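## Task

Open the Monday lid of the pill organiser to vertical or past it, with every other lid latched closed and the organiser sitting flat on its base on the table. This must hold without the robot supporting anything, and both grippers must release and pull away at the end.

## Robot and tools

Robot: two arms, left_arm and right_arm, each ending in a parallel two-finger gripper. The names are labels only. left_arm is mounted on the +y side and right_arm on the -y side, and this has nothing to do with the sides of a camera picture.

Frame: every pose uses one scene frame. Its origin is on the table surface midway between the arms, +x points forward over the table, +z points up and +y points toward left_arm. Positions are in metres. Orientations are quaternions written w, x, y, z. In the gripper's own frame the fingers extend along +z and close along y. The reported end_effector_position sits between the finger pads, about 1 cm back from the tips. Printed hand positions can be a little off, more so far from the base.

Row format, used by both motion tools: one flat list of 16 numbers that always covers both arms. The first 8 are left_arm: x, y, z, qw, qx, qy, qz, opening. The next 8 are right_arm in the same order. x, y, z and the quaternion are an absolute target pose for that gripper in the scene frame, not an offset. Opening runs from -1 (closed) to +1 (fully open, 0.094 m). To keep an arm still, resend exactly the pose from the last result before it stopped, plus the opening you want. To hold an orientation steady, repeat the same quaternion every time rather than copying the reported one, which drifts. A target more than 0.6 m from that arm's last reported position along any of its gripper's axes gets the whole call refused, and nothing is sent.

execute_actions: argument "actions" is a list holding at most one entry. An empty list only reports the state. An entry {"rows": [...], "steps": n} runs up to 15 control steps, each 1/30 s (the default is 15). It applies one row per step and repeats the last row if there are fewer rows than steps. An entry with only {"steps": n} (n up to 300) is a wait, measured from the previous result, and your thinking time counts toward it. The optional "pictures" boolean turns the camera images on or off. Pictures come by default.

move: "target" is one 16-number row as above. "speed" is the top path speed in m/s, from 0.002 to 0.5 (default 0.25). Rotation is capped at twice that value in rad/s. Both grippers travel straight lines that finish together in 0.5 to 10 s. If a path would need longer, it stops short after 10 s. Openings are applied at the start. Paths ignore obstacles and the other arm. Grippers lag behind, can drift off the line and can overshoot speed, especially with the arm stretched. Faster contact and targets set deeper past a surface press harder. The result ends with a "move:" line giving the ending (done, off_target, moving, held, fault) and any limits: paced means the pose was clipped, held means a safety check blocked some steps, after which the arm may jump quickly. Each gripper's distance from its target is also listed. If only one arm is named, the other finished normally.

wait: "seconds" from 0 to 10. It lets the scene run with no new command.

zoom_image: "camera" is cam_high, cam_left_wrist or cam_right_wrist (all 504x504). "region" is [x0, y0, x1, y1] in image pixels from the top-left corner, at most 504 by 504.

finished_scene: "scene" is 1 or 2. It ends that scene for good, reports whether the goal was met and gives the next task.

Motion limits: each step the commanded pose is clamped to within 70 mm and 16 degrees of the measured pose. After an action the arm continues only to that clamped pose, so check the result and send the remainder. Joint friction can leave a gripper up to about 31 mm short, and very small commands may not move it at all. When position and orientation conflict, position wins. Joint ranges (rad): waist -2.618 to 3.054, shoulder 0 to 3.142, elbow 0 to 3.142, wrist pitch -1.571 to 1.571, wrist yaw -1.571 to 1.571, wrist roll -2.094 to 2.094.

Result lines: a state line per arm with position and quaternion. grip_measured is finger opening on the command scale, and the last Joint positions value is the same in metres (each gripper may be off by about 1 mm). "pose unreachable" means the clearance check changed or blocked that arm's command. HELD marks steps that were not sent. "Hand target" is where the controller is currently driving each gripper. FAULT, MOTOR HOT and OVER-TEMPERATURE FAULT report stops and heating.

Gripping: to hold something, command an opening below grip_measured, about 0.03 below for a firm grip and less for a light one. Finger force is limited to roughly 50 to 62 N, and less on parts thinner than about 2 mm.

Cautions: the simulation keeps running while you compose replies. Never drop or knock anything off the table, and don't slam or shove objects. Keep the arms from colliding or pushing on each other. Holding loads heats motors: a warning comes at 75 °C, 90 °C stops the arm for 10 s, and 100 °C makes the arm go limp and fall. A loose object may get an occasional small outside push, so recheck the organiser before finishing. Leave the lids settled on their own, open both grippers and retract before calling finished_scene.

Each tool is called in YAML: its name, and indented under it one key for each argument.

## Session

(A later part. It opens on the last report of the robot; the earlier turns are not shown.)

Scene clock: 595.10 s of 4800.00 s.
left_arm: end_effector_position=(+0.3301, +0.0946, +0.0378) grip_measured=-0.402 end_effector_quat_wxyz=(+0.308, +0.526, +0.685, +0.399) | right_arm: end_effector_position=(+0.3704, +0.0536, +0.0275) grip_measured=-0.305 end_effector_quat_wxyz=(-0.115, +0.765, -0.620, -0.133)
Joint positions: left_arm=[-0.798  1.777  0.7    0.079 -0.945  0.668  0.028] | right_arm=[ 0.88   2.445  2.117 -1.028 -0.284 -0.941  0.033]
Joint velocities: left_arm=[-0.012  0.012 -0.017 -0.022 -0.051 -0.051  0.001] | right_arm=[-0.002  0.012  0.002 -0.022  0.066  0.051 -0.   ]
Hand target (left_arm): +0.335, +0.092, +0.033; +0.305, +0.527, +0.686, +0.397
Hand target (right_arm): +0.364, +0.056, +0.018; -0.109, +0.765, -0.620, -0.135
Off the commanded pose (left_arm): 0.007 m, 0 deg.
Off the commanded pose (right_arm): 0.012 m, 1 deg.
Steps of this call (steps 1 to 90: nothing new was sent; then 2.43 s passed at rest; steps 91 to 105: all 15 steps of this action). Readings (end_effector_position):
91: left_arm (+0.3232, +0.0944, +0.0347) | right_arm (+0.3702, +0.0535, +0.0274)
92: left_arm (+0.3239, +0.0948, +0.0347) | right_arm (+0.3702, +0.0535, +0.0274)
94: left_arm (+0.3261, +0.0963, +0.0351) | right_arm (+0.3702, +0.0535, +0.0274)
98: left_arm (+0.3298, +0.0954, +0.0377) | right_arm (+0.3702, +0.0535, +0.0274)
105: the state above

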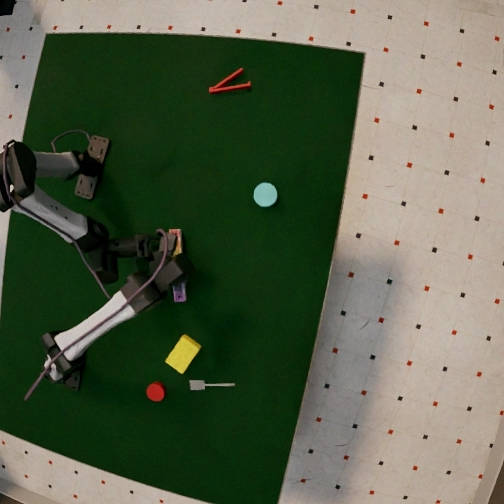

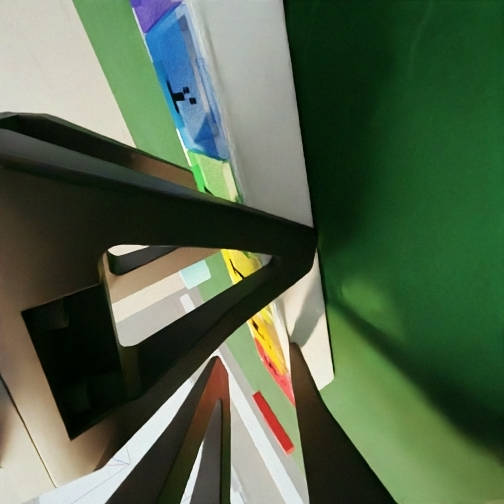

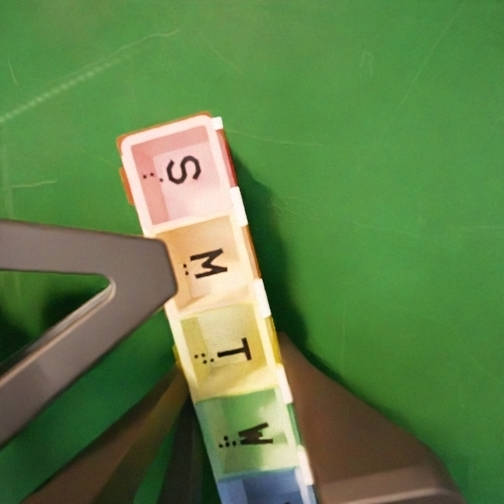

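execute_actions:
  actions:
    - {"rows":[[0.335,0.092,0.033,0.305,0.527,0.686,0.397,-0.99,0.364,0.056,0.016,0.109,-0.765,0.62,0.135,-0.55]],"steps":15}
  pictures: false

execute_actions:
  actions:
    - {"rows":[[0.335,0.092,0.033,0.305,0.527,0.686,0.397,-0.99,0.364,0.056,0.016,0.109,-0.765,0.62,0.135,-0.55]],"steps":15}

Scene clock: 601.50 s of 4800.00 s.
left_arm: end_effector_position=(+0.3276, +0.0944, +0.0300) grip_measured=-0.960 end_effector_quat_wxyz=(+0.297, +0.538, +0.684, +0.393) | right_arm: end_effector_position=(+0.3724, +0.0552, +0.0280) grip_measured=-0.305 end_effector_quat_wxyz=(-0.121, +0.764, -0.620, -0.132)
Joint positions: left_arm=[-0.798  1.79   0.7    0.067 -0.923  0.671  0.002] | right_arm=[ 0.88   2.442  2.112 -1.013 -0.283 -0.938  0.033]
Joint velocities: left_arm=[-0.002 -0.002 -0.012 -0.037  0.022  0.007 -0.   ] | right_arm=[-0.012  0.002 -0.002  0.037 -0.022 -0.007  0.   ]
Hand target (left_arm): +0.335, +0.092, +0.033; +0.305, +0.527, +0.687, +0.397
Hand target (right_arm): +0.364, +0.056, +0.016; -0.109, +0.765, -0.620, -0.135
Off the commanded pose (left_arm): 0.008 m, 2 deg.
Off the commanded pose (right_arm): 0.015 m, 1 deg.
Steps of this call (steps 1 to 90: nothing new was sent; then 2.90 s passed at rest; steps 91 to 105: all 15 steps of this action). Readings (end_effector_position):
91: left_arm (+0.3297, +0.0938, +0.0368) | right_arm (+0.3704, +0.0536, +0.0271)
92: left_arm (+0.3283, +0.0939, +0.0332) | right_arm (+0.3714, +0.0546, +0.0284)
94: left_arm (+0.3279, +0.0946, +0.0306) | right_arm (+0.3728, +0.0555, +0.0286)
98: left_arm (+0.3276, +0.0944, +0.0300) | right_arm (+0.3724, +0.0552, +0.0280)
105: the state above

Scene clock: 602.00 s of 4800.00 s.
left_arm: end_effector_position=(+0.3276, +0.0944, +0.0300) grip_measured=-0.960 end_effector_quat_wxyz=(+0.297, +0.538, +0.684, +0.393) | right_arm: end_effector_position=(+0.3724, +0.0552, +0.0280) grip_measured=-0.305 end_effector_quat_wxyz=(-0.121, +0.764, -0.620, -0.132)
Joint positions: left_arm=[-0.798  1.79   0.7    0.067 -0.923  0.671  0.002] | right_arm=[ 0.88   2.442  2.112 -1.013 -0.283 -0.938  0.033]
Joint velocities: left_arm=[-0.007  0.002  0.002 -0.022 -0.022  0.022  0.001] | right_arm=[ 0.022  0.002 -0.002 -0.007 -0.051  0.037 -0.   ]
Hand target (left_arm): +0.335, +0.092, +0.033; +0.305, +0.527, +0.686, +0.397
Hand target (right_arm): +0.364, +0.056, +0.016; -0.109, +0.765, -0.620, -0.135
Off the commanded pose (left_arm): 0.008 m, 2 deg.
Off the commanded pose (right_arm): 0.015 m, 1 deg.
Steps of this call (steps 1 to 15: all 15 steps of this action). Readings (end_effector_position):
1: left_arm (+0.3276, +0.0944, +0.0300) | right_arm (+0.3724, +0.0552, +0.0280)
2: left_arm (+0.3276, +0.0944, +0.0300) | right_arm (+0.3724, +0.0552, +0.0280)
4: left_arm (+0.3276, +0.0944, +0.0300) | right_arm (+0.3724, +0.0552, +0.0280)
8: left_arm (+0.3276, +0.0944, +0.0300) | right_arm (+0.3724, +0.0552, +0.0280)
15: the state above

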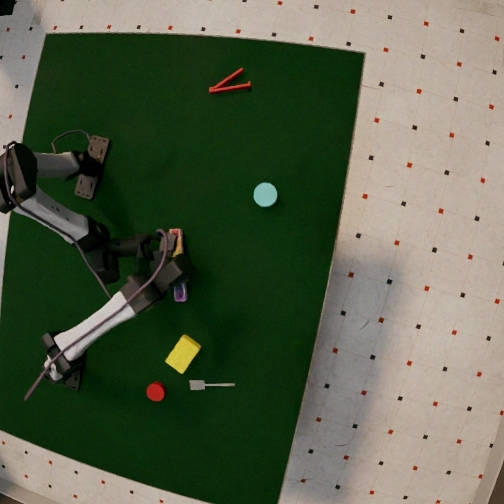

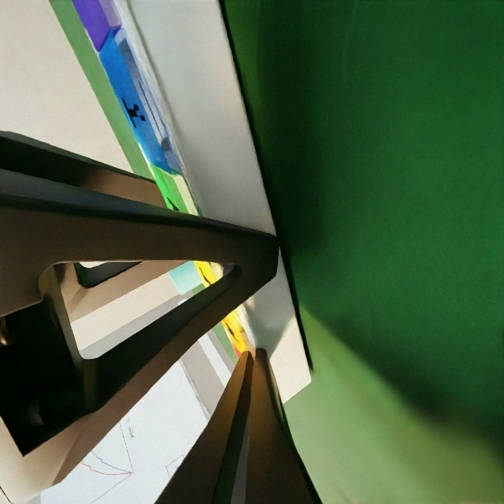

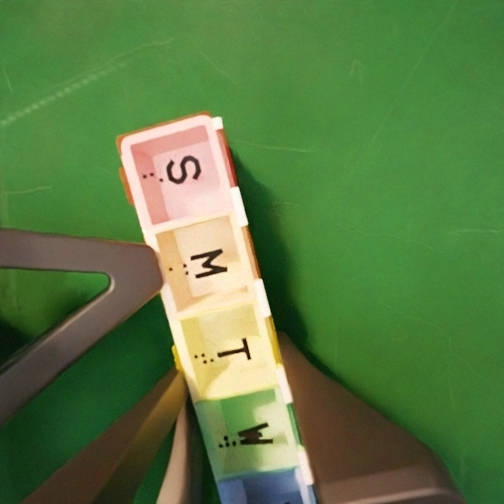

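Pinched (−0.960). Lift slowly.

execute_actions:
  actions:
    - {"rows":[[0.333,0.093,0.038,0.305,0.527,0.686,0.397,-0.99,0.364,0.056,0.014,0.109,-0.765,0.62,0.135,-0.55],[0.333,0.093,0.038,0.305,0.527,0.686,0.397,-0.99,0.364,0.056,0.014,0.109,-0.765,0.62,0.135,-0.55],[0.333,0.093,0.041,0.305,0.527,0.686,0.397,-0.99,0.364,0.056,0.014,0.109,-0.765,0.62,0.135,-0.55],[0.333,0.093,0.041,0.305,0.527,0.686,0.397,-0.99,0.364,0.056,0.014,0.109,-0.765,0.62,0.135,-0.55],[0.333,0.093,0.044,0.305,0.527,0.686,0.397,-0.99,0.364,0.056,0.014,0.109,-0.765,0.62,0.135,-0.55],[0.333,0.093,0.044,0.305,0.527,0.686,0.397,-0.99,0.364,0.056,0.014,0.109,-0.765,0.62,0.135,-0.55],[0.333,0.093,0.047,0.305,0.527,0.686,0.397,-0.99,0.364,0.056,0.014,0.109,-0.765,0.62,0.135,-0.55],[0.333,0.093,0.047,0.305,0.527,0.686,0.397,-0.99,0.364,0.056,0.014,0.109,-0.765,0.62,0.135,-0.55],[0.333,0.093,0.05,0.305,0.527,0.686,0.397,-0.99,0.364,0.056,0.014,0.109,-0.765,0.62,0.135,-0.55]],"steps":15}

Scene clock: 611.67 s of 4800.00 s.
left_arm: end_effector_position=(+0.3251, +0.0964, +0.0304) grip_measured=-0.960 end_effector_quat_wxyz=(+0.286, +0.546, +0.683, +0.392) | right_arm: end_effector_position=(+0.3703, +0.0572, +0.0275) grip_measured=-0.305 end_effector_quat_wxyz=(-0.122, +0.764, -0.618, -0.138)
Joint positions: left_arm=[-0.798  1.778  0.705  0.023 -0.915  0.671  0.002] | right_arm=[ 0.882  2.442  2.108 -1.008 -0.294 -0.938  0.033]
Joint velocities: left_arm=[-0.012 -0.037  0.022 -0.081 -0.037 -0.007 -0.001] | right_arm=[ 0.002 -0.012 -0.002 -0.022 -0.066  0.051  0.001]
Hand target (left_arm): +0.333, +0.093, +0.050; +0.305, +0.527, +0.686, +0.397
Hand target (right_arm): +0.364, +0.056, +0.014; -0.109, +0.765, -0.620, -0.135
Off the commanded pose (left_arm): 0.021 m, 3 deg.
Off the commanded pose (right_arm): 0.015 m, 2 deg.
Steps of this call (steps 1 to 90: nothing new was sent; then 6.17 s passed at rest; steps 91 to 105: all 15 steps of this action). Readings (end_effector_position):
91: left_arm (+0.3276, +0.0945, +0.0299) | right_arm (+0.3725, +0.0553, +0.0280)
92: left_arm (+0.3275, +0.0946, +0.0298) | right_arm (+0.3725, +0.0553, +0.0280)
94: left_arm (+0.3273, +0.0948, +0.0296) | right_arm (+0.3725, +0.0554, +0.0281)
98: left_arm (+0.3267, +0.0955, +0.0290) | right_arm (+0.3719, +0.0559, +0.0273)
105: the state above

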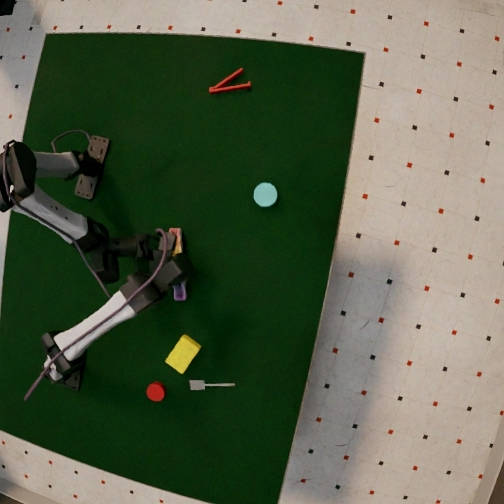

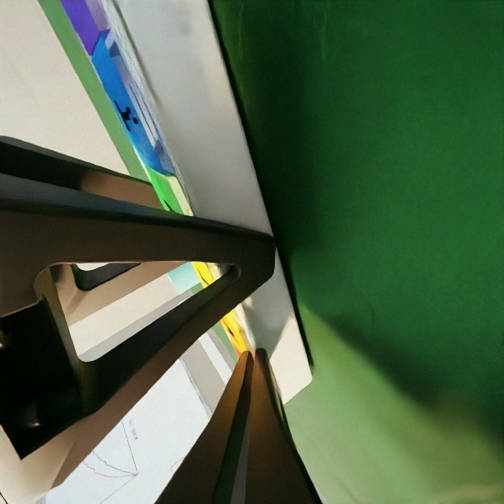

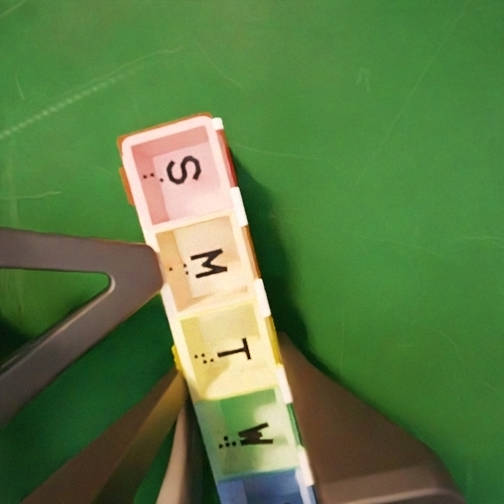

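execute_actions:
  actions:
    - {"rows":[[0.333,0.093,0.052,0.305,0.527,0.686,0.397,-0.99,0.364,0.056,0.012,0.109,-0.765,0.62,0.135,-0.55],[0.333,0.093,0.052,0.305,0.527,0.686,0.397,-0.99,0.364,0.056,0.012,0.109,-0.765,0.62,0.135,-0.55],[0.333,0.093,0.054,0.305,0.527,0.686,0.397,-0.99,0.364,0.056,0.012,0.109,-0.765,0.62,0.135,-0.55],[0.333,0.093,0.054,0.305,0.527,0.686,0.397,-0.99,0.364,0.056,0.012,0.109,-0.765,0.62,0.135,-0.55],[0.333,0.093,0.056,0.305,0.527,0.686,0.397,-0.99,0.364,0.056,0.012,0.109,-0.765,0.62,0.135,-0.55],[0.333,0.093,0.056,0.305,0.527,0.686,0.397,-0.99,0.364,0.056,0.012,0.109,-0.765,0.62,0.135,-0.55],[0.333,0.093,0.058,0.305,0.527,0.686,0.397,-0.99,0.364,0.056,0.012,0.109,-0.765,0.62,0.135,-0.55],[0.333,0.093,0.058,0.305,0.527,0.686,0.397,-0.99,0.364,0.056,0.012,0.109,-0.765,0.62,0.135,-0.55],[0.333,0.093,0.06,0.305,0.527,0.686,0.397,-0.99,0.364,0.056,0.012,0.109,-0.765,0.62,0.135,-0.55]],"steps":15}

Scene clock: 625.40 s of 4800.00 s.
left_arm: end_effector_position=(+0.3222, +0.0986, +0.0345) grip_measured=-0.960 end_effector_quat_wxyz=(+0.275, +0.554, +0.682, +0.391) | right_arm: end_effector_position=(+0.3675, +0.0598, +0.0299) grip_measured=-0.305 end_effector_quat_wxyz=(-0.124, +0.764, -0.616, -0.146)
Joint positions: left_arm=[-0.798  1.752  0.716 -0.039 -0.906  0.671  0.002] | right_arm=[ 0.884  2.439  2.108 -1.008 -0.311 -0.938  0.033]
Joint velocities: left_arm=[ 0.002  0.012  0.002 -0.051 -0.007 -0.095 -0.   ] | right_arm=[ 0.012 -0.002 -0.007 -0.022  0.051  0.007 -0.   ]
Hand target (left_arm): +0.333, +0.094, +0.059; +0.305, +0.527, +0.687, +0.397
Hand target (right_arm): +0.364, +0.056, +0.012; -0.109, +0.765, -0.620, -0.135
Off the commanded pose (left_arm): 0.028 m, 5 deg.
Off the commanded pose (right_arm): 0.019 m, 2 deg.
Steps of this call (steps 1 to 90: nothing new was sent; then 10.23 s passed at rest; steps 91 to 105: all 15 steps of this action). Readings (end_effector_position):
91: left_arm (+0.3248, +0.0967, +0.0304) | right_arm (+0.3701, +0.0574, +0.0276)
92: left_arm (+0.3248, +0.0968, +0.0303) | right_arm (+0.3700, +0.0574, +0.0276)
94: left_arm (+0.3244, +0.0969, +0.0309) | right_arm (+0.3698, +0.0576, +0.0277)
98: left_arm (+0.3230, +0.0980, +0.0321) | right_arm (+0.3682, +0.0589, +0.0281)
105: the state above

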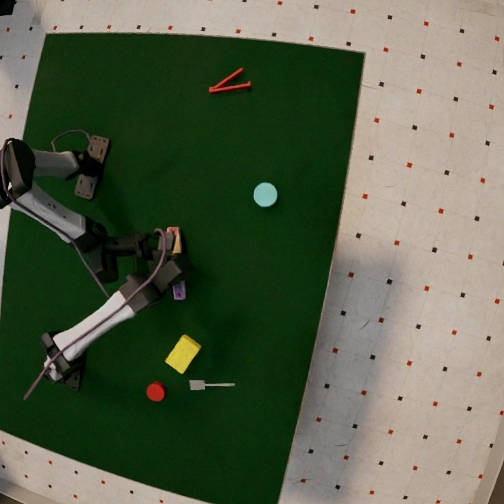

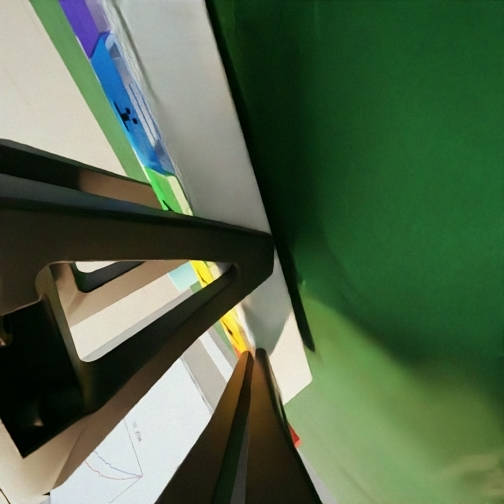

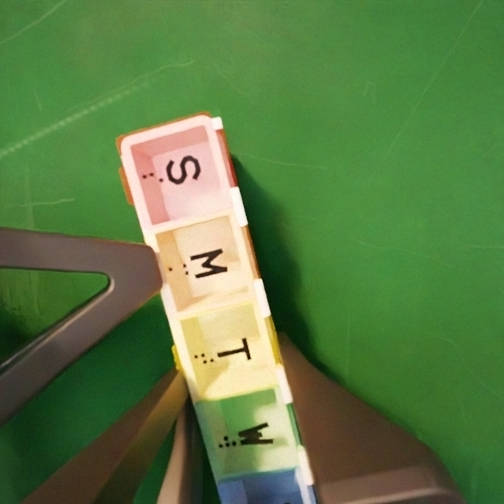

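execute_actions:
  actions:
    - {"rows":[[0.336,0.09,0.062,0.305,0.527,0.686,0.397,-0.99,0.37,0.052,0.008,0.109,-0.765,0.62,0.135,-0.55],[0.336,0.09,0.062,0.305,0.527,0.686,0.397,-0.99,0.37,0.052,0.008,0.109,-0.765,0.62,0.135,-0.55],[0.338,0.09,0.065,0.305,0.527,0.686,0.397,-0.99,0.37,0.052,0.008,0.109,-0.765,0.62,0.135,-0.55],[0.338,0.09,0.065,0.305,0.527,0.686,0.397,-0.99,0.37,0.052,0.008,0.109,-0.765,0.62,0.135,-0.55],[0.34,0.09,0.068,0.305,0.527,0.686,0.397,-0.99,0.37,0.052,0.008,0.109,-0.765,0.62,0.135,-0.55],[0.34,0.09,0.068,0.305,0.527,0.686,0.397,-0.99,0.37,0.052,0.008,0.109,-0.765,0.62,0.135,-0.55],[0.34,0.09,0.071,0.305,0.527,0.686,0.397,-0.99,0.37,0.052,0.008,0.109,-0.765,0.62,0.135,-0.55],[0.34,0.09,0.071,0.305,0.527,0.686,0.397,-0.99,0.37,0.052,0.008,0.109,-0.765,0.62,0.135,-0.55],[0.34,0.09,0.074,0.305,0.527,0.686,0.397,-0.99,0.37,0.052,0.008,0.109,-0.765,0.62,0.135,-0.55]],"steps":15}

Scene clock: 646.53 s of 4800.00 s.
left_arm: end_effector_position=(+0.3330, +0.0979, +0.0529) grip_measured=-0.983 end_effector_quat_wxyz=(+0.280, +0.541, +0.685, +0.400) | right_arm: end_effector_position=(+0.3693, +0.0569, +0.0256) grip_measured=-0.305 end_effector_quat_wxyz=(-0.120, +0.766, -0.616, -0.140)
Joint positions: left_arm=[-0.779  1.73   0.766 -0.086 -0.922  0.682  0.001] | right_arm=[ 0.882  2.445  2.105 -1.007 -0.299 -0.944  0.033]
Joint velocities: left_arm=[0.017 0.007 0.012 0.022 0.081 0.037 0.001] | right_arm=[-0.002  0.007  0.007  0.066 -0.066 -0.066 -0.   ]
Hand target (left_arm): +0.340, +0.090, +0.073; +0.305, +0.527, +0.686, +0.397
Hand target (right_arm): +0.370, +0.052, +0.008; -0.109, +0.765, -0.620, -0.135
Off the commanded pose (left_arm): 0.024 m, 3 deg.
Off the commanded pose (right_arm): 0.018 m, 2 deg.
Steps of this call (steps 1 to 90: nothing new was sent; then 17.63 s passed at rest; steps 91 to 105: all 15 steps of this action). Readings (end_effector_position):
91: left_arm (+0.3223, +0.0986, +0.0351) | right_arm (+0.3674, +0.0600, +0.0300)
92: left_arm (+0.3239, +0.0980, +0.0378) | right_arm (+0.3683, +0.0593, +0.0284)
94: left_arm (+0.3284, +0.0969, +0.0461) | right_arm (+0.3693, +0.0575, +0.0258)
98: left_arm (+0.3341, +0.0979, +0.0534) | right_arm (+0.3695, +0.0571, +0.0257)
105: the state above

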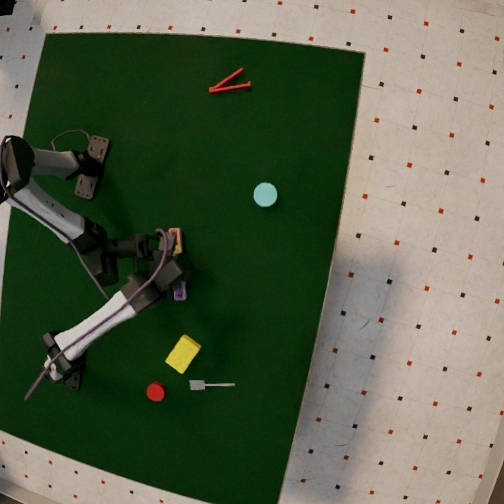

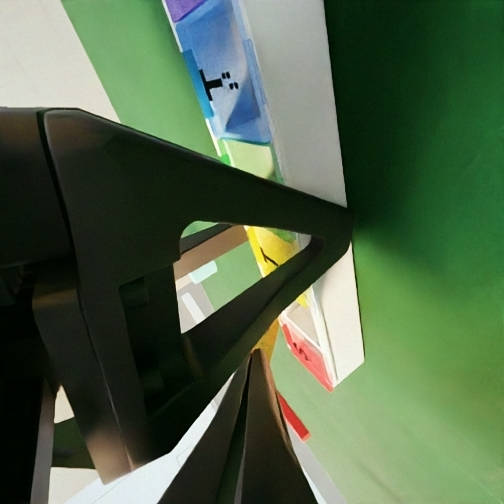

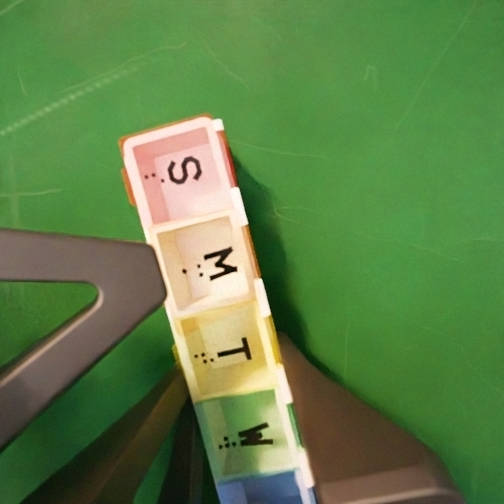

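execute_actions:
  actions:
    - {"rows":[[0.333,0.095,0.063,0.305,0.527,0.686,0.397,-0.99,0.368,0.055,0.016,0.109,-0.765,0.62,0.135,-0.55]],"steps":15}

Scene clock: 654.13 s of 4800.00 s.
left_arm: end_effector_position=(+0.3329, +0.0978, +0.0529) grip_measured=-0.983 end_effector_quat_wxyz=(+0.280, +0.542, +0.685, +0.399) | right_arm: end_effector_position=(+0.3691, +0.0567, +0.0255) grip_measured=-0.305 end_effector_quat_wxyz=(-0.120, +0.766, -0.616, -0.140)
Joint positions: left_arm=[-0.779  1.729  0.767 -0.089 -0.92   0.681  0.001] | right_arm=[ 0.882  2.445  2.105 -1.008 -0.299 -0.945  0.033]
Joint velocities: left_arm=[ 0.012 -0.017 -0.002 -0.022 -0.007  0.022 -0.001] | right_arm=[ 0.012  0.002 -0.007 -0.007  0.066 -0.037  0.001]
Hand target (left_arm): +0.333, +0.095, +0.063; +0.304, +0.527, +0.687, +0.397
Hand target (right_arm): +0.368, +0.055, +0.016; -0.109, +0.765, -0.620, -0.135
Off the commanded pose (left_arm): 0.011 m, 3 deg.
Off the commanded pose (right_arm): 0.010 m, 1 deg.
Steps of this call (steps 1 to 90: nothing new was sent; then 4.10 s passed at rest; steps 91 to 105: all 15 steps of this action). Readings (end_effector_position):
91: left_arm (+0.3328, +0.0979, +0.0528) | right_arm (+0.3691, +0.0567, +0.0255)
92: left_arm (+0.3328, +0.0979, +0.0528) | right_arm (+0.3691, +0.0567, +0.0255)
94: left_arm (+0.3329, +0.0978, +0.0529) | right_arm (+0.3691, +0.0567, +0.0255)
98: left_arm (+0.3329, +0.0978, +0.0529) | right_arm (+0.3691, +0.0567, +0.0255)
105: the state above

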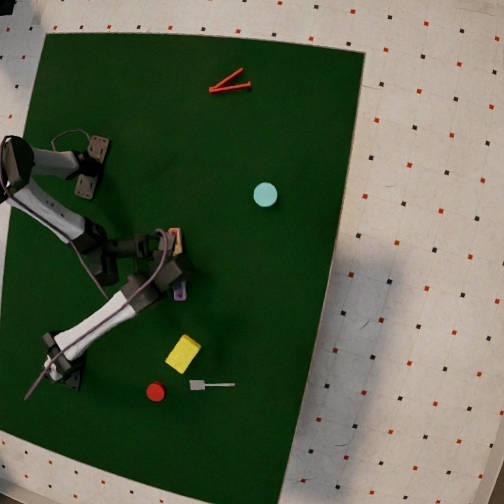

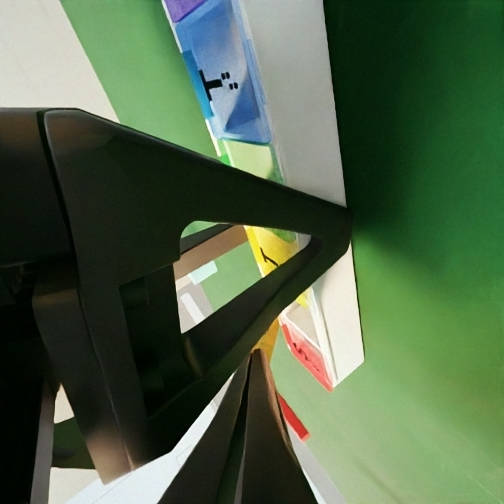

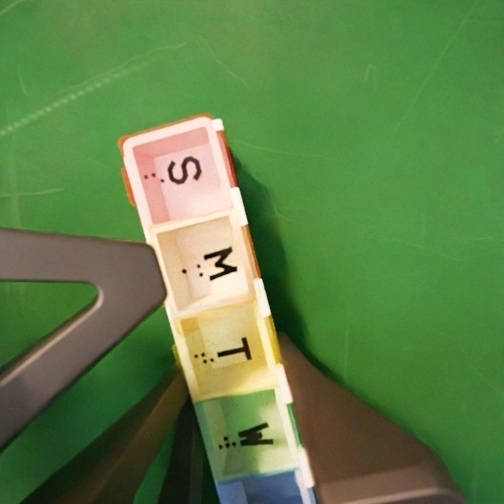

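execute_actions:
  actions:
    - {"rows":[[0.33,0.098,0.045,0.305,0.527,0.686,0.397,-0.99,0.37,0.056,0.024,0.109,-0.765,0.62,0.135,-0.2]],"steps":15}
  pictures: false

move:
  target: [0.33,0.098,0.045,0.305,0.527,0.686,0.397,-0.99,0.385,0.01,0.075,0.109,-0.765,0.62,0.135,-0.2]
  speed: 0.05

Scene clock: 665.93 s of 4800.00 s.
left_arm: end_effector_position=(+0.3341, +0.0967, +0.0513) grip_measured=-0.983 end_effector_quat_wxyz=(+0.306, +0.525, +0.690, +0.394) | right_arm: end_effector_position=(+0.3706, +0.0573, +0.0256) grip_measured=-0.202 end_effector_quat_wxyz=(-0.118, +0.766, -0.617, -0.138)
Joint positions: left_arm=[-0.78   1.729  0.724  0.015 -0.927  0.676  0.001] | right_arm=[ 0.882  2.457  2.129 -1.024 -0.295 -0.945  0.038]
Joint velocities: left_arm=[-0.002  0.012 -0.002  0.066  0.022 -0.007  0.   ] | right_arm=[ 0.007 -0.007 -0.002  0.022 -0.022 -0.037  0.   ]
Hand target (left_arm): +0.330, +0.098, +0.045; +0.305, +0.527, +0.686, +0.397
Hand target (right_arm): +0.370, +0.056, +0.024; -0.109, +0.765, -0.620, -0.135
Off the commanded pose (left_arm): 0.008 m, 1 deg.
Off the commanded pose (right_arm): 0.002 m, 1 deg.
Steps of this call (steps 1 to 90: nothing new was sent; then 8.30 s passed at rest; steps 91 to 105: all 15 steps of this action). Readings (end_effector_position):
91: left_arm (+0.3328, +0.0981, +0.0522) | right_arm (+0.3692, +0.0568, +0.0269)
92: left_arm (+0.3324, +0.0982, +0.0512) | right_arm (+0.3699, +0.0573, +0.0269)
94: left_arm (+0.3315, +0.0995, +0.0491) | right_arm (+0.3707, +0.0579, +0.0257)
98: left_arm (+0.3322, +0.0990, +0.0493) | right_arm (+0.3705, +0.0574, +0.0257)
105: the state above

Scene clock: 667.93 s of 4800.00 s.
left_arm: end_effector_position=(+0.3350, +0.0957, +0.0525) grip_measured=-0.983 end_effector_quat_wxyz=(+0.310, +0.522, +0.690, +0.393) | right_arm: end_effector_position=(+0.3824, +0.0107, +0.0628) grip_measured=-0.202 end_effector_quat_wxyz=(-0.101, +0.764, -0.623, -0.133)
Joint positions: left_arm=[-0.78   1.729  0.724  0.025 -0.928  0.676  0.001] | right_arm=[ 0.8    2.368  2.129 -1.17  -0.295 -1.022  0.038]
Joint velocities: left_arm=[ 0.002  0.002 -0.007  0.022 -0.037 -0.051 -0.   ] | right_arm=[-0.012 -0.002 -0.022  0.022  0.022  0.022 -0.001]
Hand target (left_arm): +0.330, +0.098, +0.045; +0.305, +0.527, +0.686, +0.397
Hand target (right_arm): +0.384, +0.009, +0.074; -0.109, +0.765, -0.620, -0.133
Off the commanded pose (left_arm): 0.009 m, 1 deg.
Off the commanded pose (right_arm): 0.013 m, 1 deg.
move: off_target (right_arm)

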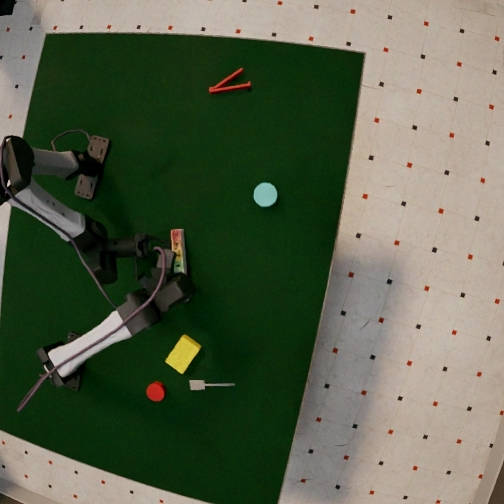

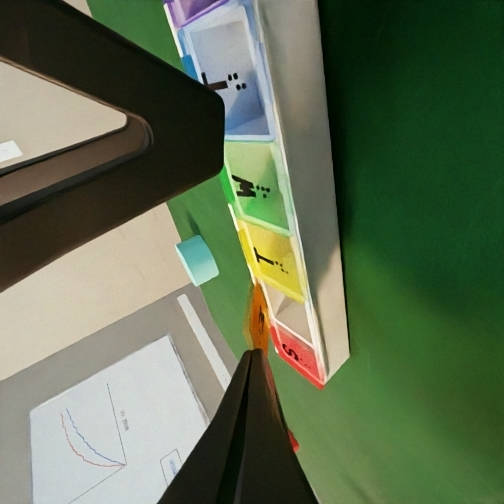

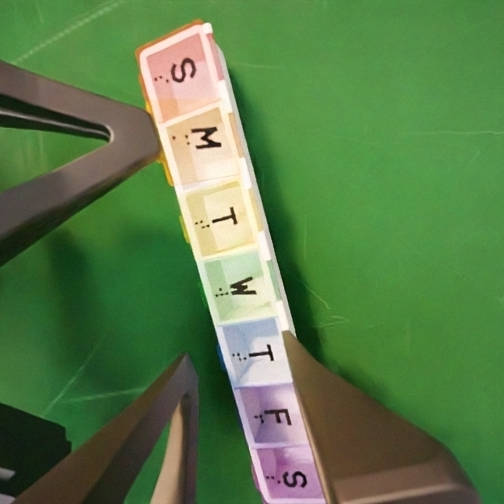

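move:
  target: [0.336,0.095,0.064,0.305,0.527,0.686,0.397,-0.99,0.36,-0.13,0.14,0.109,-0.765,0.62,0.135,-0.2]
  speed: 0.12

Scene clock: 682.23 s of 4800.00 s.
left_arm: end_effector_position=(+0.3337, +0.0975, +0.0518) grip_measured=-0.983 end_effector_quat_wxyz=(+0.297, +0.531, +0.686, +0.398) | right_arm: end_effector_position=(+0.3655, -0.1280, +0.1383) grip_measured=-0.202 end_effector_quat_wxyz=(-0.113, +0.764, -0.623, -0.124)
Joint positions: left_arm=[-0.78   1.729  0.735 -0.013 -0.928  0.685  0.001] | right_arm=[ 0.558  1.936  1.751 -1.271 -0.317 -1.271  0.038]
Joint velocities: left_arm=[-0.007 -0.007 -0.007  0.007 -0.081  0.007 -0.001] | right_arm=[-0.017  0.002  0.002 -0.11  -0.051  0.037  0.001]
Hand target (left_arm): +0.336, +0.095, +0.064; +0.305, +0.527, +0.686, +0.397
Hand target (right_arm): +0.359, -0.132, +0.138; -0.106, +0.766, -0.620, -0.131
Off the commanded pose (left_arm): 0.013 m, 1 deg.
Off the commanded pose (right_arm): 0.006 m, 1 deg.
After step 90, 9.53 s passed at rest.
move: off_target (left_arm)

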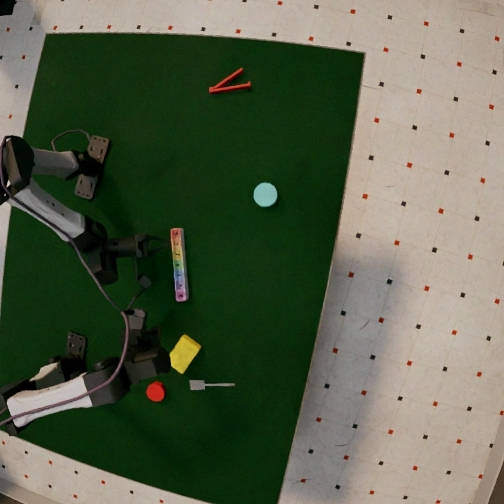

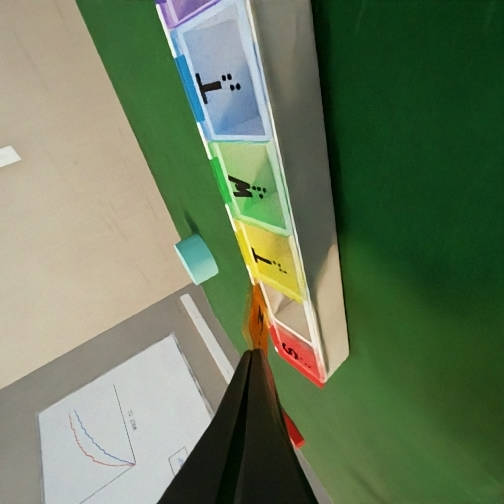

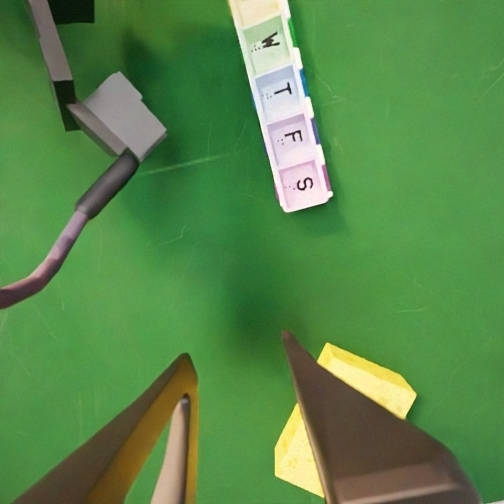

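execute_actions:
  actions:
    - {"rows":[[0.338,0.094,0.068,0.305,0.527,0.686,0.397,-0.99,0.36,-0.13,0.14,0.109,-0.765,0.62,0.135,-0.2],[0.339,0.094,0.07,0.305,0.527,0.686,0.397,-0.99,0.36,-0.13,0.14,0.109,-0.765,0.62,0.135,-0.2],[0.34,0.094,0.072,0.305,0.527,0.686,0.397,-0.99,0.36,-0.13,0.14,0.109,-0.765,0.62,0.135,-0.2],[0.341,0.094,0.074,0.305,0.527,0.686,0.397,-0.99,0.36,-0.13,0.14,0.109,-0.765,0.62,0.135,-0.2],[0.342,0.094,0.076,0.305,0.527,0.686,0.397,-0.99,0.36,-0.13,0.14,0.109,-0.765,0.62,0.135,-0.2]],"steps":15}

Scene clock: 690.03 s of 4800.00 s.
left_arm: end_effector_position=(+0.3382, +0.0915, +0.0685) grip_measured=-0.983 end_effector_quat_wxyz=(+0.306, +0.531, +0.683, +0.398) | right_arm: end_effector_position=(+0.3634, -0.1273, +0.1387) grip_measured=-0.202 end_effector_quat_wxyz=(-0.112, +0.765, -0.621, -0.129)
Joint positions: left_arm=[-0.78   1.698  0.771 -0.051 -0.928  0.705  0.001] | right_arm=[ 0.558  1.936  1.751 -1.277 -0.327 -1.274  0.038]
Joint velocities: left_arm=[-0.002  0.002 -0.012 -0.125 -0.022  0.007  0.   ] | right_arm=[ 0.002 -0.007 -0.002 -0.022 -0.095 -0.022 -0.001]
Hand target (left_arm): +0.342, +0.094, +0.076; +0.305, +0.527, +0.686, +0.397
Hand target (right_arm): +0.360, -0.130, +0.140; -0.109, +0.765, -0.620, -0.135
Off the commanded pose (left_arm): 0.009 m, 1 deg.
Off the commanded pose (right_arm): 0.005 m, 1 deg.
Steps of this call (steps 1 to 90: nothing new was sent; then 4.30 s passed at rest; steps 91 to 105: all 15 steps of this action). Readings (end_effector_position):
91: left_arm (+0.3337, +0.0975, +0.0521) | right_arm (+0.3650, -0.1279, +0.1384)
92: left_arm (+0.3338, +0.0974, +0.0532) | right_arm (+0.3646, -0.1278, +0.1384)
94: left_arm (+0.3350, +0.0958, +0.0577) | right_arm (+0.3642, -0.1276, +0.1385)
98: left_arm (+0.3384, +0.0913, +0.0679) | right_arm (+0.3637, -0.1274, +0.1386)
105: the state above

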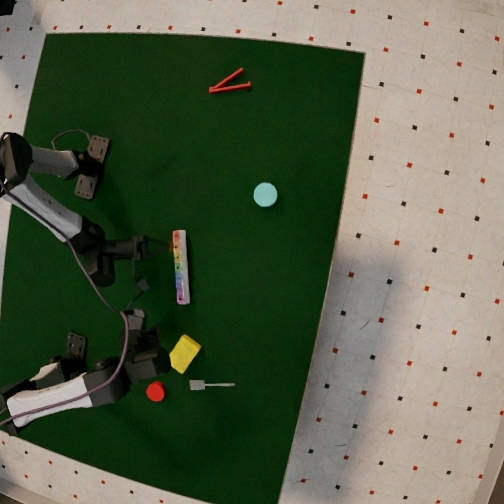

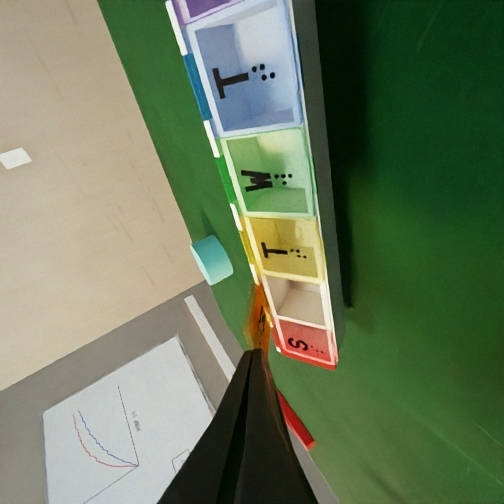

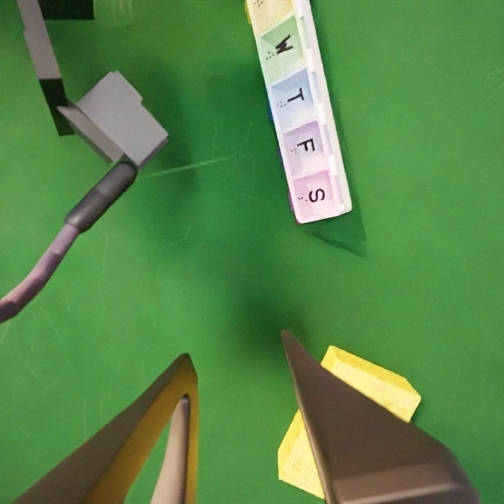

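move:
  target: [0.352,0.092,0.088,0.117,0.612,0.742,0.247,-0.99,0.36,-0.13,0.14,0.109,-0.765,0.62,0.135,-0.2]
  speed: 0.05

Scene clock: 711.87 s of 4800.00 s.
left_arm: end_effector_position=(+0.3482, +0.0897, +0.0962) grip_measured=-0.983 end_effector_quat_wxyz=(+0.135, +0.608, +0.743, +0.246) | right_arm: end_effector_position=(+0.3634, -0.1272, +0.1387) grip_measured=-0.202 end_effector_quat_wxyz=(-0.112, +0.765, -0.621, -0.129)
Joint positions: left_arm=[-0.614  1.764  1.284 -0.828 -0.51   0.687  0.001] | right_arm=[ 0.558  1.936  1.751 -1.277 -0.327 -1.274  0.038]
Joint velocities: left_arm=[-0.002 -0.002  0.002  0.022  0.037  0.051 -0.   ] | right_arm=[-0.007 -0.007  0.002 -0.037 -0.007  0.007  0.   ]
Hand target (left_arm): +0.350, +0.092, +0.089; +0.119, +0.611, +0.743, +0.244
Hand target (right_arm): +0.360, -0.130, +0.140; -0.109, +0.765, -0.620, -0.135
Off the commanded pose (left_arm): 0.009 m, 2 deg.
Off the commanded pose (right_arm): 0.005 m, 1 deg.
After step 230, 8.53 s passed at rest.
move: done

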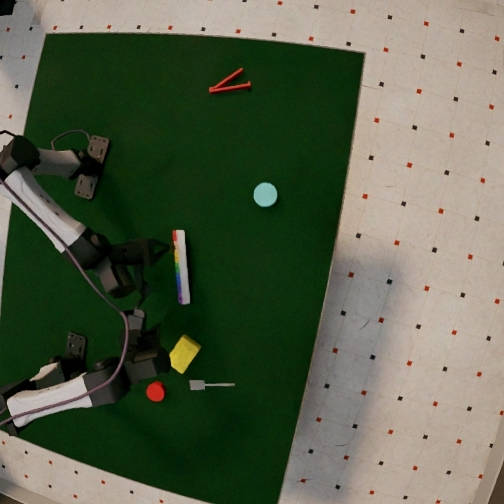

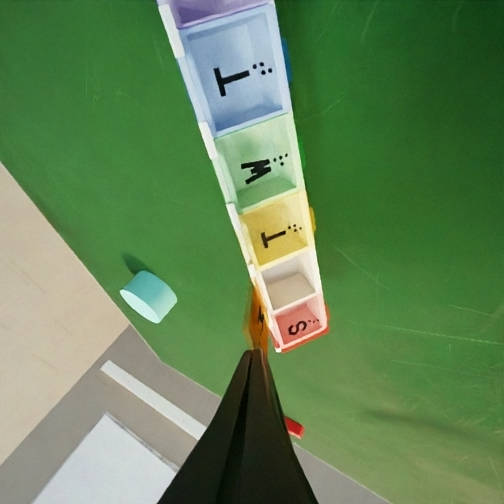

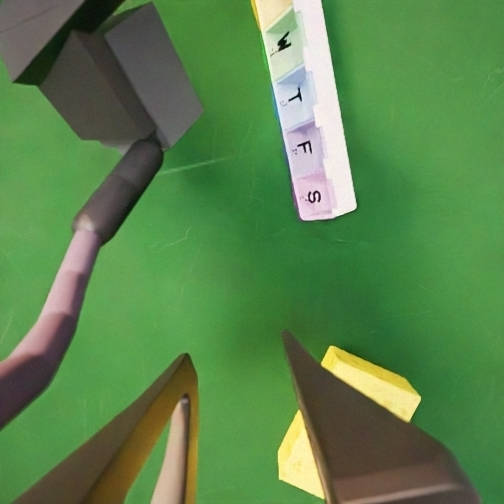

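move:
  target: [0.372,0.092,0.08,-0.079,0.655,0.747,0.08,-0.99,0.36,-0.13,0.14,0.109,-0.765,0.62,0.135,-0.2]
  speed: 0.04

Scene clock: 732.23 s of 4800.00 s.
left_arm: end_effector_position=(+0.3723, +0.0869, +0.0917) grip_measured=-0.984 end_effector_quat_wxyz=(-0.056, +0.654, +0.750, +0.084) | right_arm: end_effector_position=(+0.3633, -0.1273, +0.1387) grip_measured=-0.202 end_effector_quat_wxyz=(-0.112, +0.765, -0.621, -0.129)
Joint positions: left_arm=[-0.445  2.195  1.978 -1.445 -0.182  0.84   0.001] | right_arm=[ 0.558  1.936  1.751 -1.277 -0.327 -1.274  0.038]
Joint velocities: left_arm=[-0.002  0.022  0.012 -0.037 -0.037  0.022 -0.002] | right_arm=[-0.007 -0.012  0.002  0.037  0.007  0.022  0.   ]
Hand target (left_arm): +0.371, +0.091, +0.083; -0.077, +0.654, +0.749, +0.077
Hand target (right_arm): +0.360, -0.130, +0.140; -0.109, +0.765, -0.620, -0.135
Off the commanded pose (left_arm): 0.013 m, 3 deg.
Off the commanded pose (right_arm): 0.004 m, 1 deg.
After step 90, 10.20 s passed at rest.
move: off_target (left_arm)

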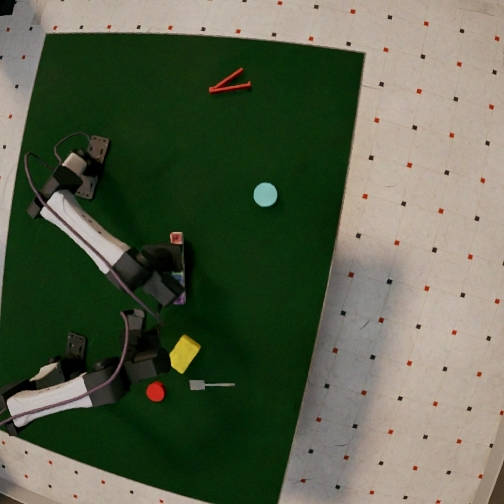

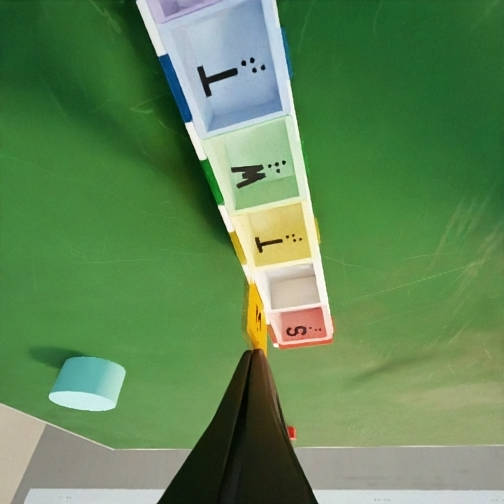

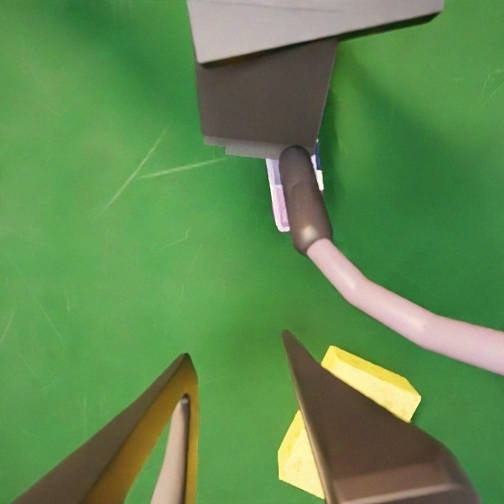

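execute_actions:
  actions:
    - {"rows":[[0.374,0.09,0.078,-0.079,0.655,0.747,0.08,-0.99,0.36,-0.13,0.14,0.109,-0.765,0.62,0.135,-0.2],[0.375,0.09,0.075,-0.079,0.655,0.747,0.08,-0.99,0.36,-0.13,0.14,0.109,-0.765,0.62,0.135,-0.2],[0.376,0.09,0.072,-0.079,0.655,0.747,0.08,-0.99,0.36,-0.13,0.14,0.109,-0.765,0.62,0.135,-0.2],[0.376,0.09,0.069,-0.079,0.655,0.747,0.08,-0.99,0.36,-0.13,0.14,0.109,-0.765,0.62,0.135,-0.2],[0.376,0.09,0.066,-0.079,0.655,0.747,0.08,-0.99,0.36,-0.13,0.14,0.109,-0.765,0.62,0.135,-0.2]],"steps":15}

Scene clock: 740.53 s of 4800.00 s.
left_arm: end_effector_position=(+0.3738, +0.0857, +0.0809) grip_measured=-0.984 end_effector_quat_wxyz=(-0.066, +0.656, +0.747, +0.082) | right_arm: end_effector_position=(+0.3633, -0.1273, +0.1387) grip_measured=-0.202 end_effector_quat_wxyz=(-0.112, +0.765, -0.621, -0.129)
Joint positions: left_arm=[-0.445  2.224  1.981 -1.437 -0.181  0.845  0.001] | right_arm=[ 0.558  1.936  1.751 -1.277 -0.327 -1.274  0.038]
Joint velocities: left_arm=[ 0.002 -0.017  0.012  0.007 -0.051 -0.022  0.001] | right_arm=[-0.002 -0.012 -0.002 -0.037 -0.022 -0.022 -0.   ]
Hand target (left_arm): +0.376, +0.090, +0.067; -0.079, +0.655, +0.747, +0.080
Hand target (right_arm): +0.360, -0.130, +0.140; -0.109, +0.765, -0.620, -0.135
Off the commanded pose (left_arm): 0.016 m, 2 deg.
Off the commanded pose (right_arm): 0.004 m, 1 deg.
Steps of this call (steps 1 to 90: nothing new was sent; then 4.80 s passed at rest; steps 91 to 105: all 15 steps of this action). Readings (end_effector_position):
91: left_arm (+0.3719, +0.0870, +0.0914) | right_arm (+0.3633, -0.1273, +0.1387)
92: left_arm (+0.3721, +0.0868, +0.0908) | right_arm (+0.3633, -0.1273, +0.1387)
94: left_arm (+0.3720, +0.0869, +0.0881) | right_arm (+0.3633, -0.1273, +0.1387)
98: left_arm (+0.3731, +0.0862, +0.0820) | right_arm (+0.3633, -0.1273, +0.1387)
105: the state above

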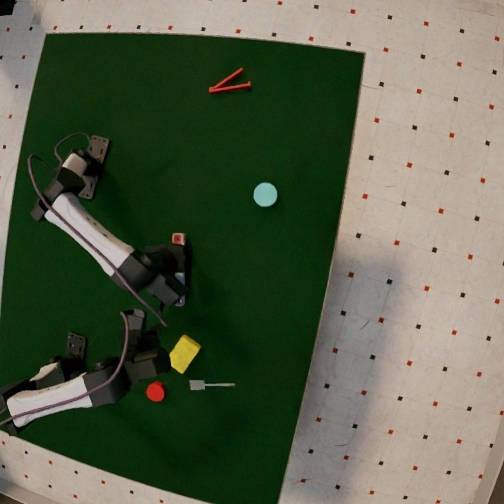

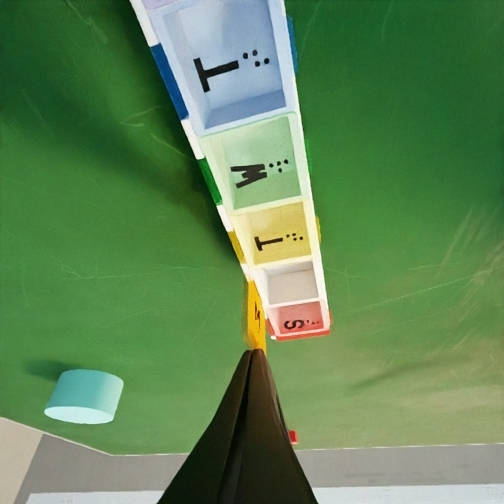

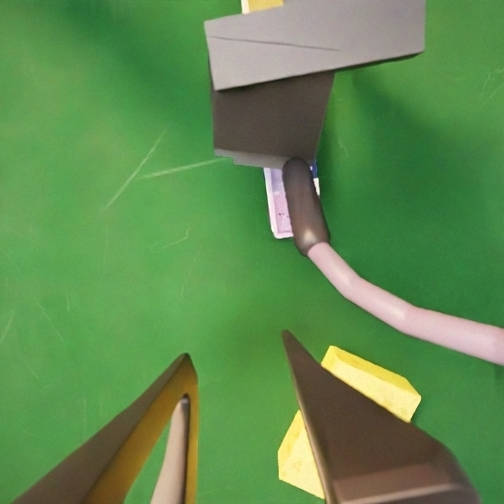

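execute_actions:
  actions:
    - {"rows":[[0.378,0.09,0.066,-0.079,0.655,0.747,0.08,-0.99,0.36,-0.13,0.14,0.109,-0.765,0.62,0.135,-0.2],[0.38,0.09,0.064,-0.079,0.655,0.747,0.08,-0.99,0.36,-0.13,0.14,0.109,-0.765,0.62,0.135,-0.2],[0.382,0.09,0.062,-0.079,0.655,0.747,0.08,-0.99,0.36,-0.13,0.14,0.109,-0.765,0.62,0.135,-0.2],[0.384,0.09,0.06,-0.079,0.655,0.747,0.08,-0.99,0.36,-0.13,0.14,0.109,-0.765,0.62,0.135,-0.2]],"steps":15}

Scene clock: 746.67 s of 4800.00 s.
left_arm: end_effector_position=(+0.3767, +0.0899, +0.0685) grip_measured=-0.984 end_effector_quat_wxyz=(-0.078, +0.656, +0.747, +0.080) | right_arm: end_effector_position=(+0.3633, -0.1273, +0.1387) grip_measured=-0.202 end_effector_quat_wxyz=(-0.112, +0.765, -0.621, -0.129)
Joint positions: left_arm=[-0.433  2.256  1.981 -1.43  -0.181  0.856  0.001] | right_arm=[ 0.558  1.936  1.751 -1.277 -0.327 -1.274  0.038]
Joint velocities: left_arm=[ 0.002  0.012  0.012 -0.051 -0.007 -0.066 -0.   ] | right_arm=[ 0.012 -0.007 -0.002 -0.051  0.007 -0.007  0.001]
Hand target (left_arm): +0.384, +0.090, +0.060; -0.079, +0.655, +0.747, +0.080
Hand target (right_arm): +0.360, -0.130, +0.140; -0.109, +0.765, -0.620, -0.135
Off the commanded pose (left_arm): 0.011 m, 0 deg.
Off the commanded pose (right_arm): 0.004 m, 1 deg.
Steps of this call (steps 1 to 90: nothing new was sent; then 2.63 s passed at rest; steps 91 to 105: all 15 steps of this action). Readings (end_effector_position):
91: left_arm (+0.3738, +0.0857, +0.0809) | right_arm (+0.3633, -0.1273, +0.1387)
92: left_arm (+0.3740, +0.0860, +0.0809) | right_arm (+0.3633, -0.1273, +0.1387)
94: left_arm (+0.3748, +0.0867, +0.0794) | right_arm (+0.3633, -0.1273, +0.1387)
98: left_arm (+0.3763, +0.0896, +0.0713) | right_arm (+0.3633, -0.1273, +0.1387)
105: the state above

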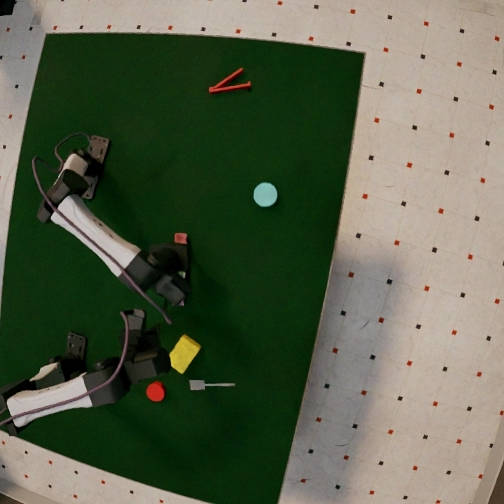

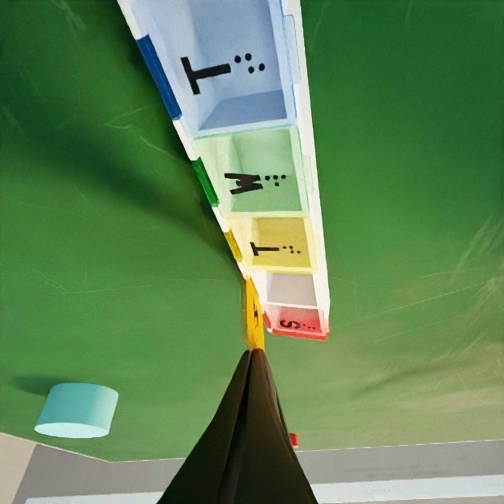

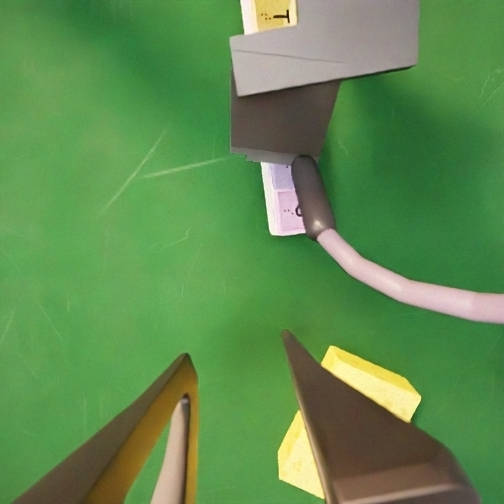

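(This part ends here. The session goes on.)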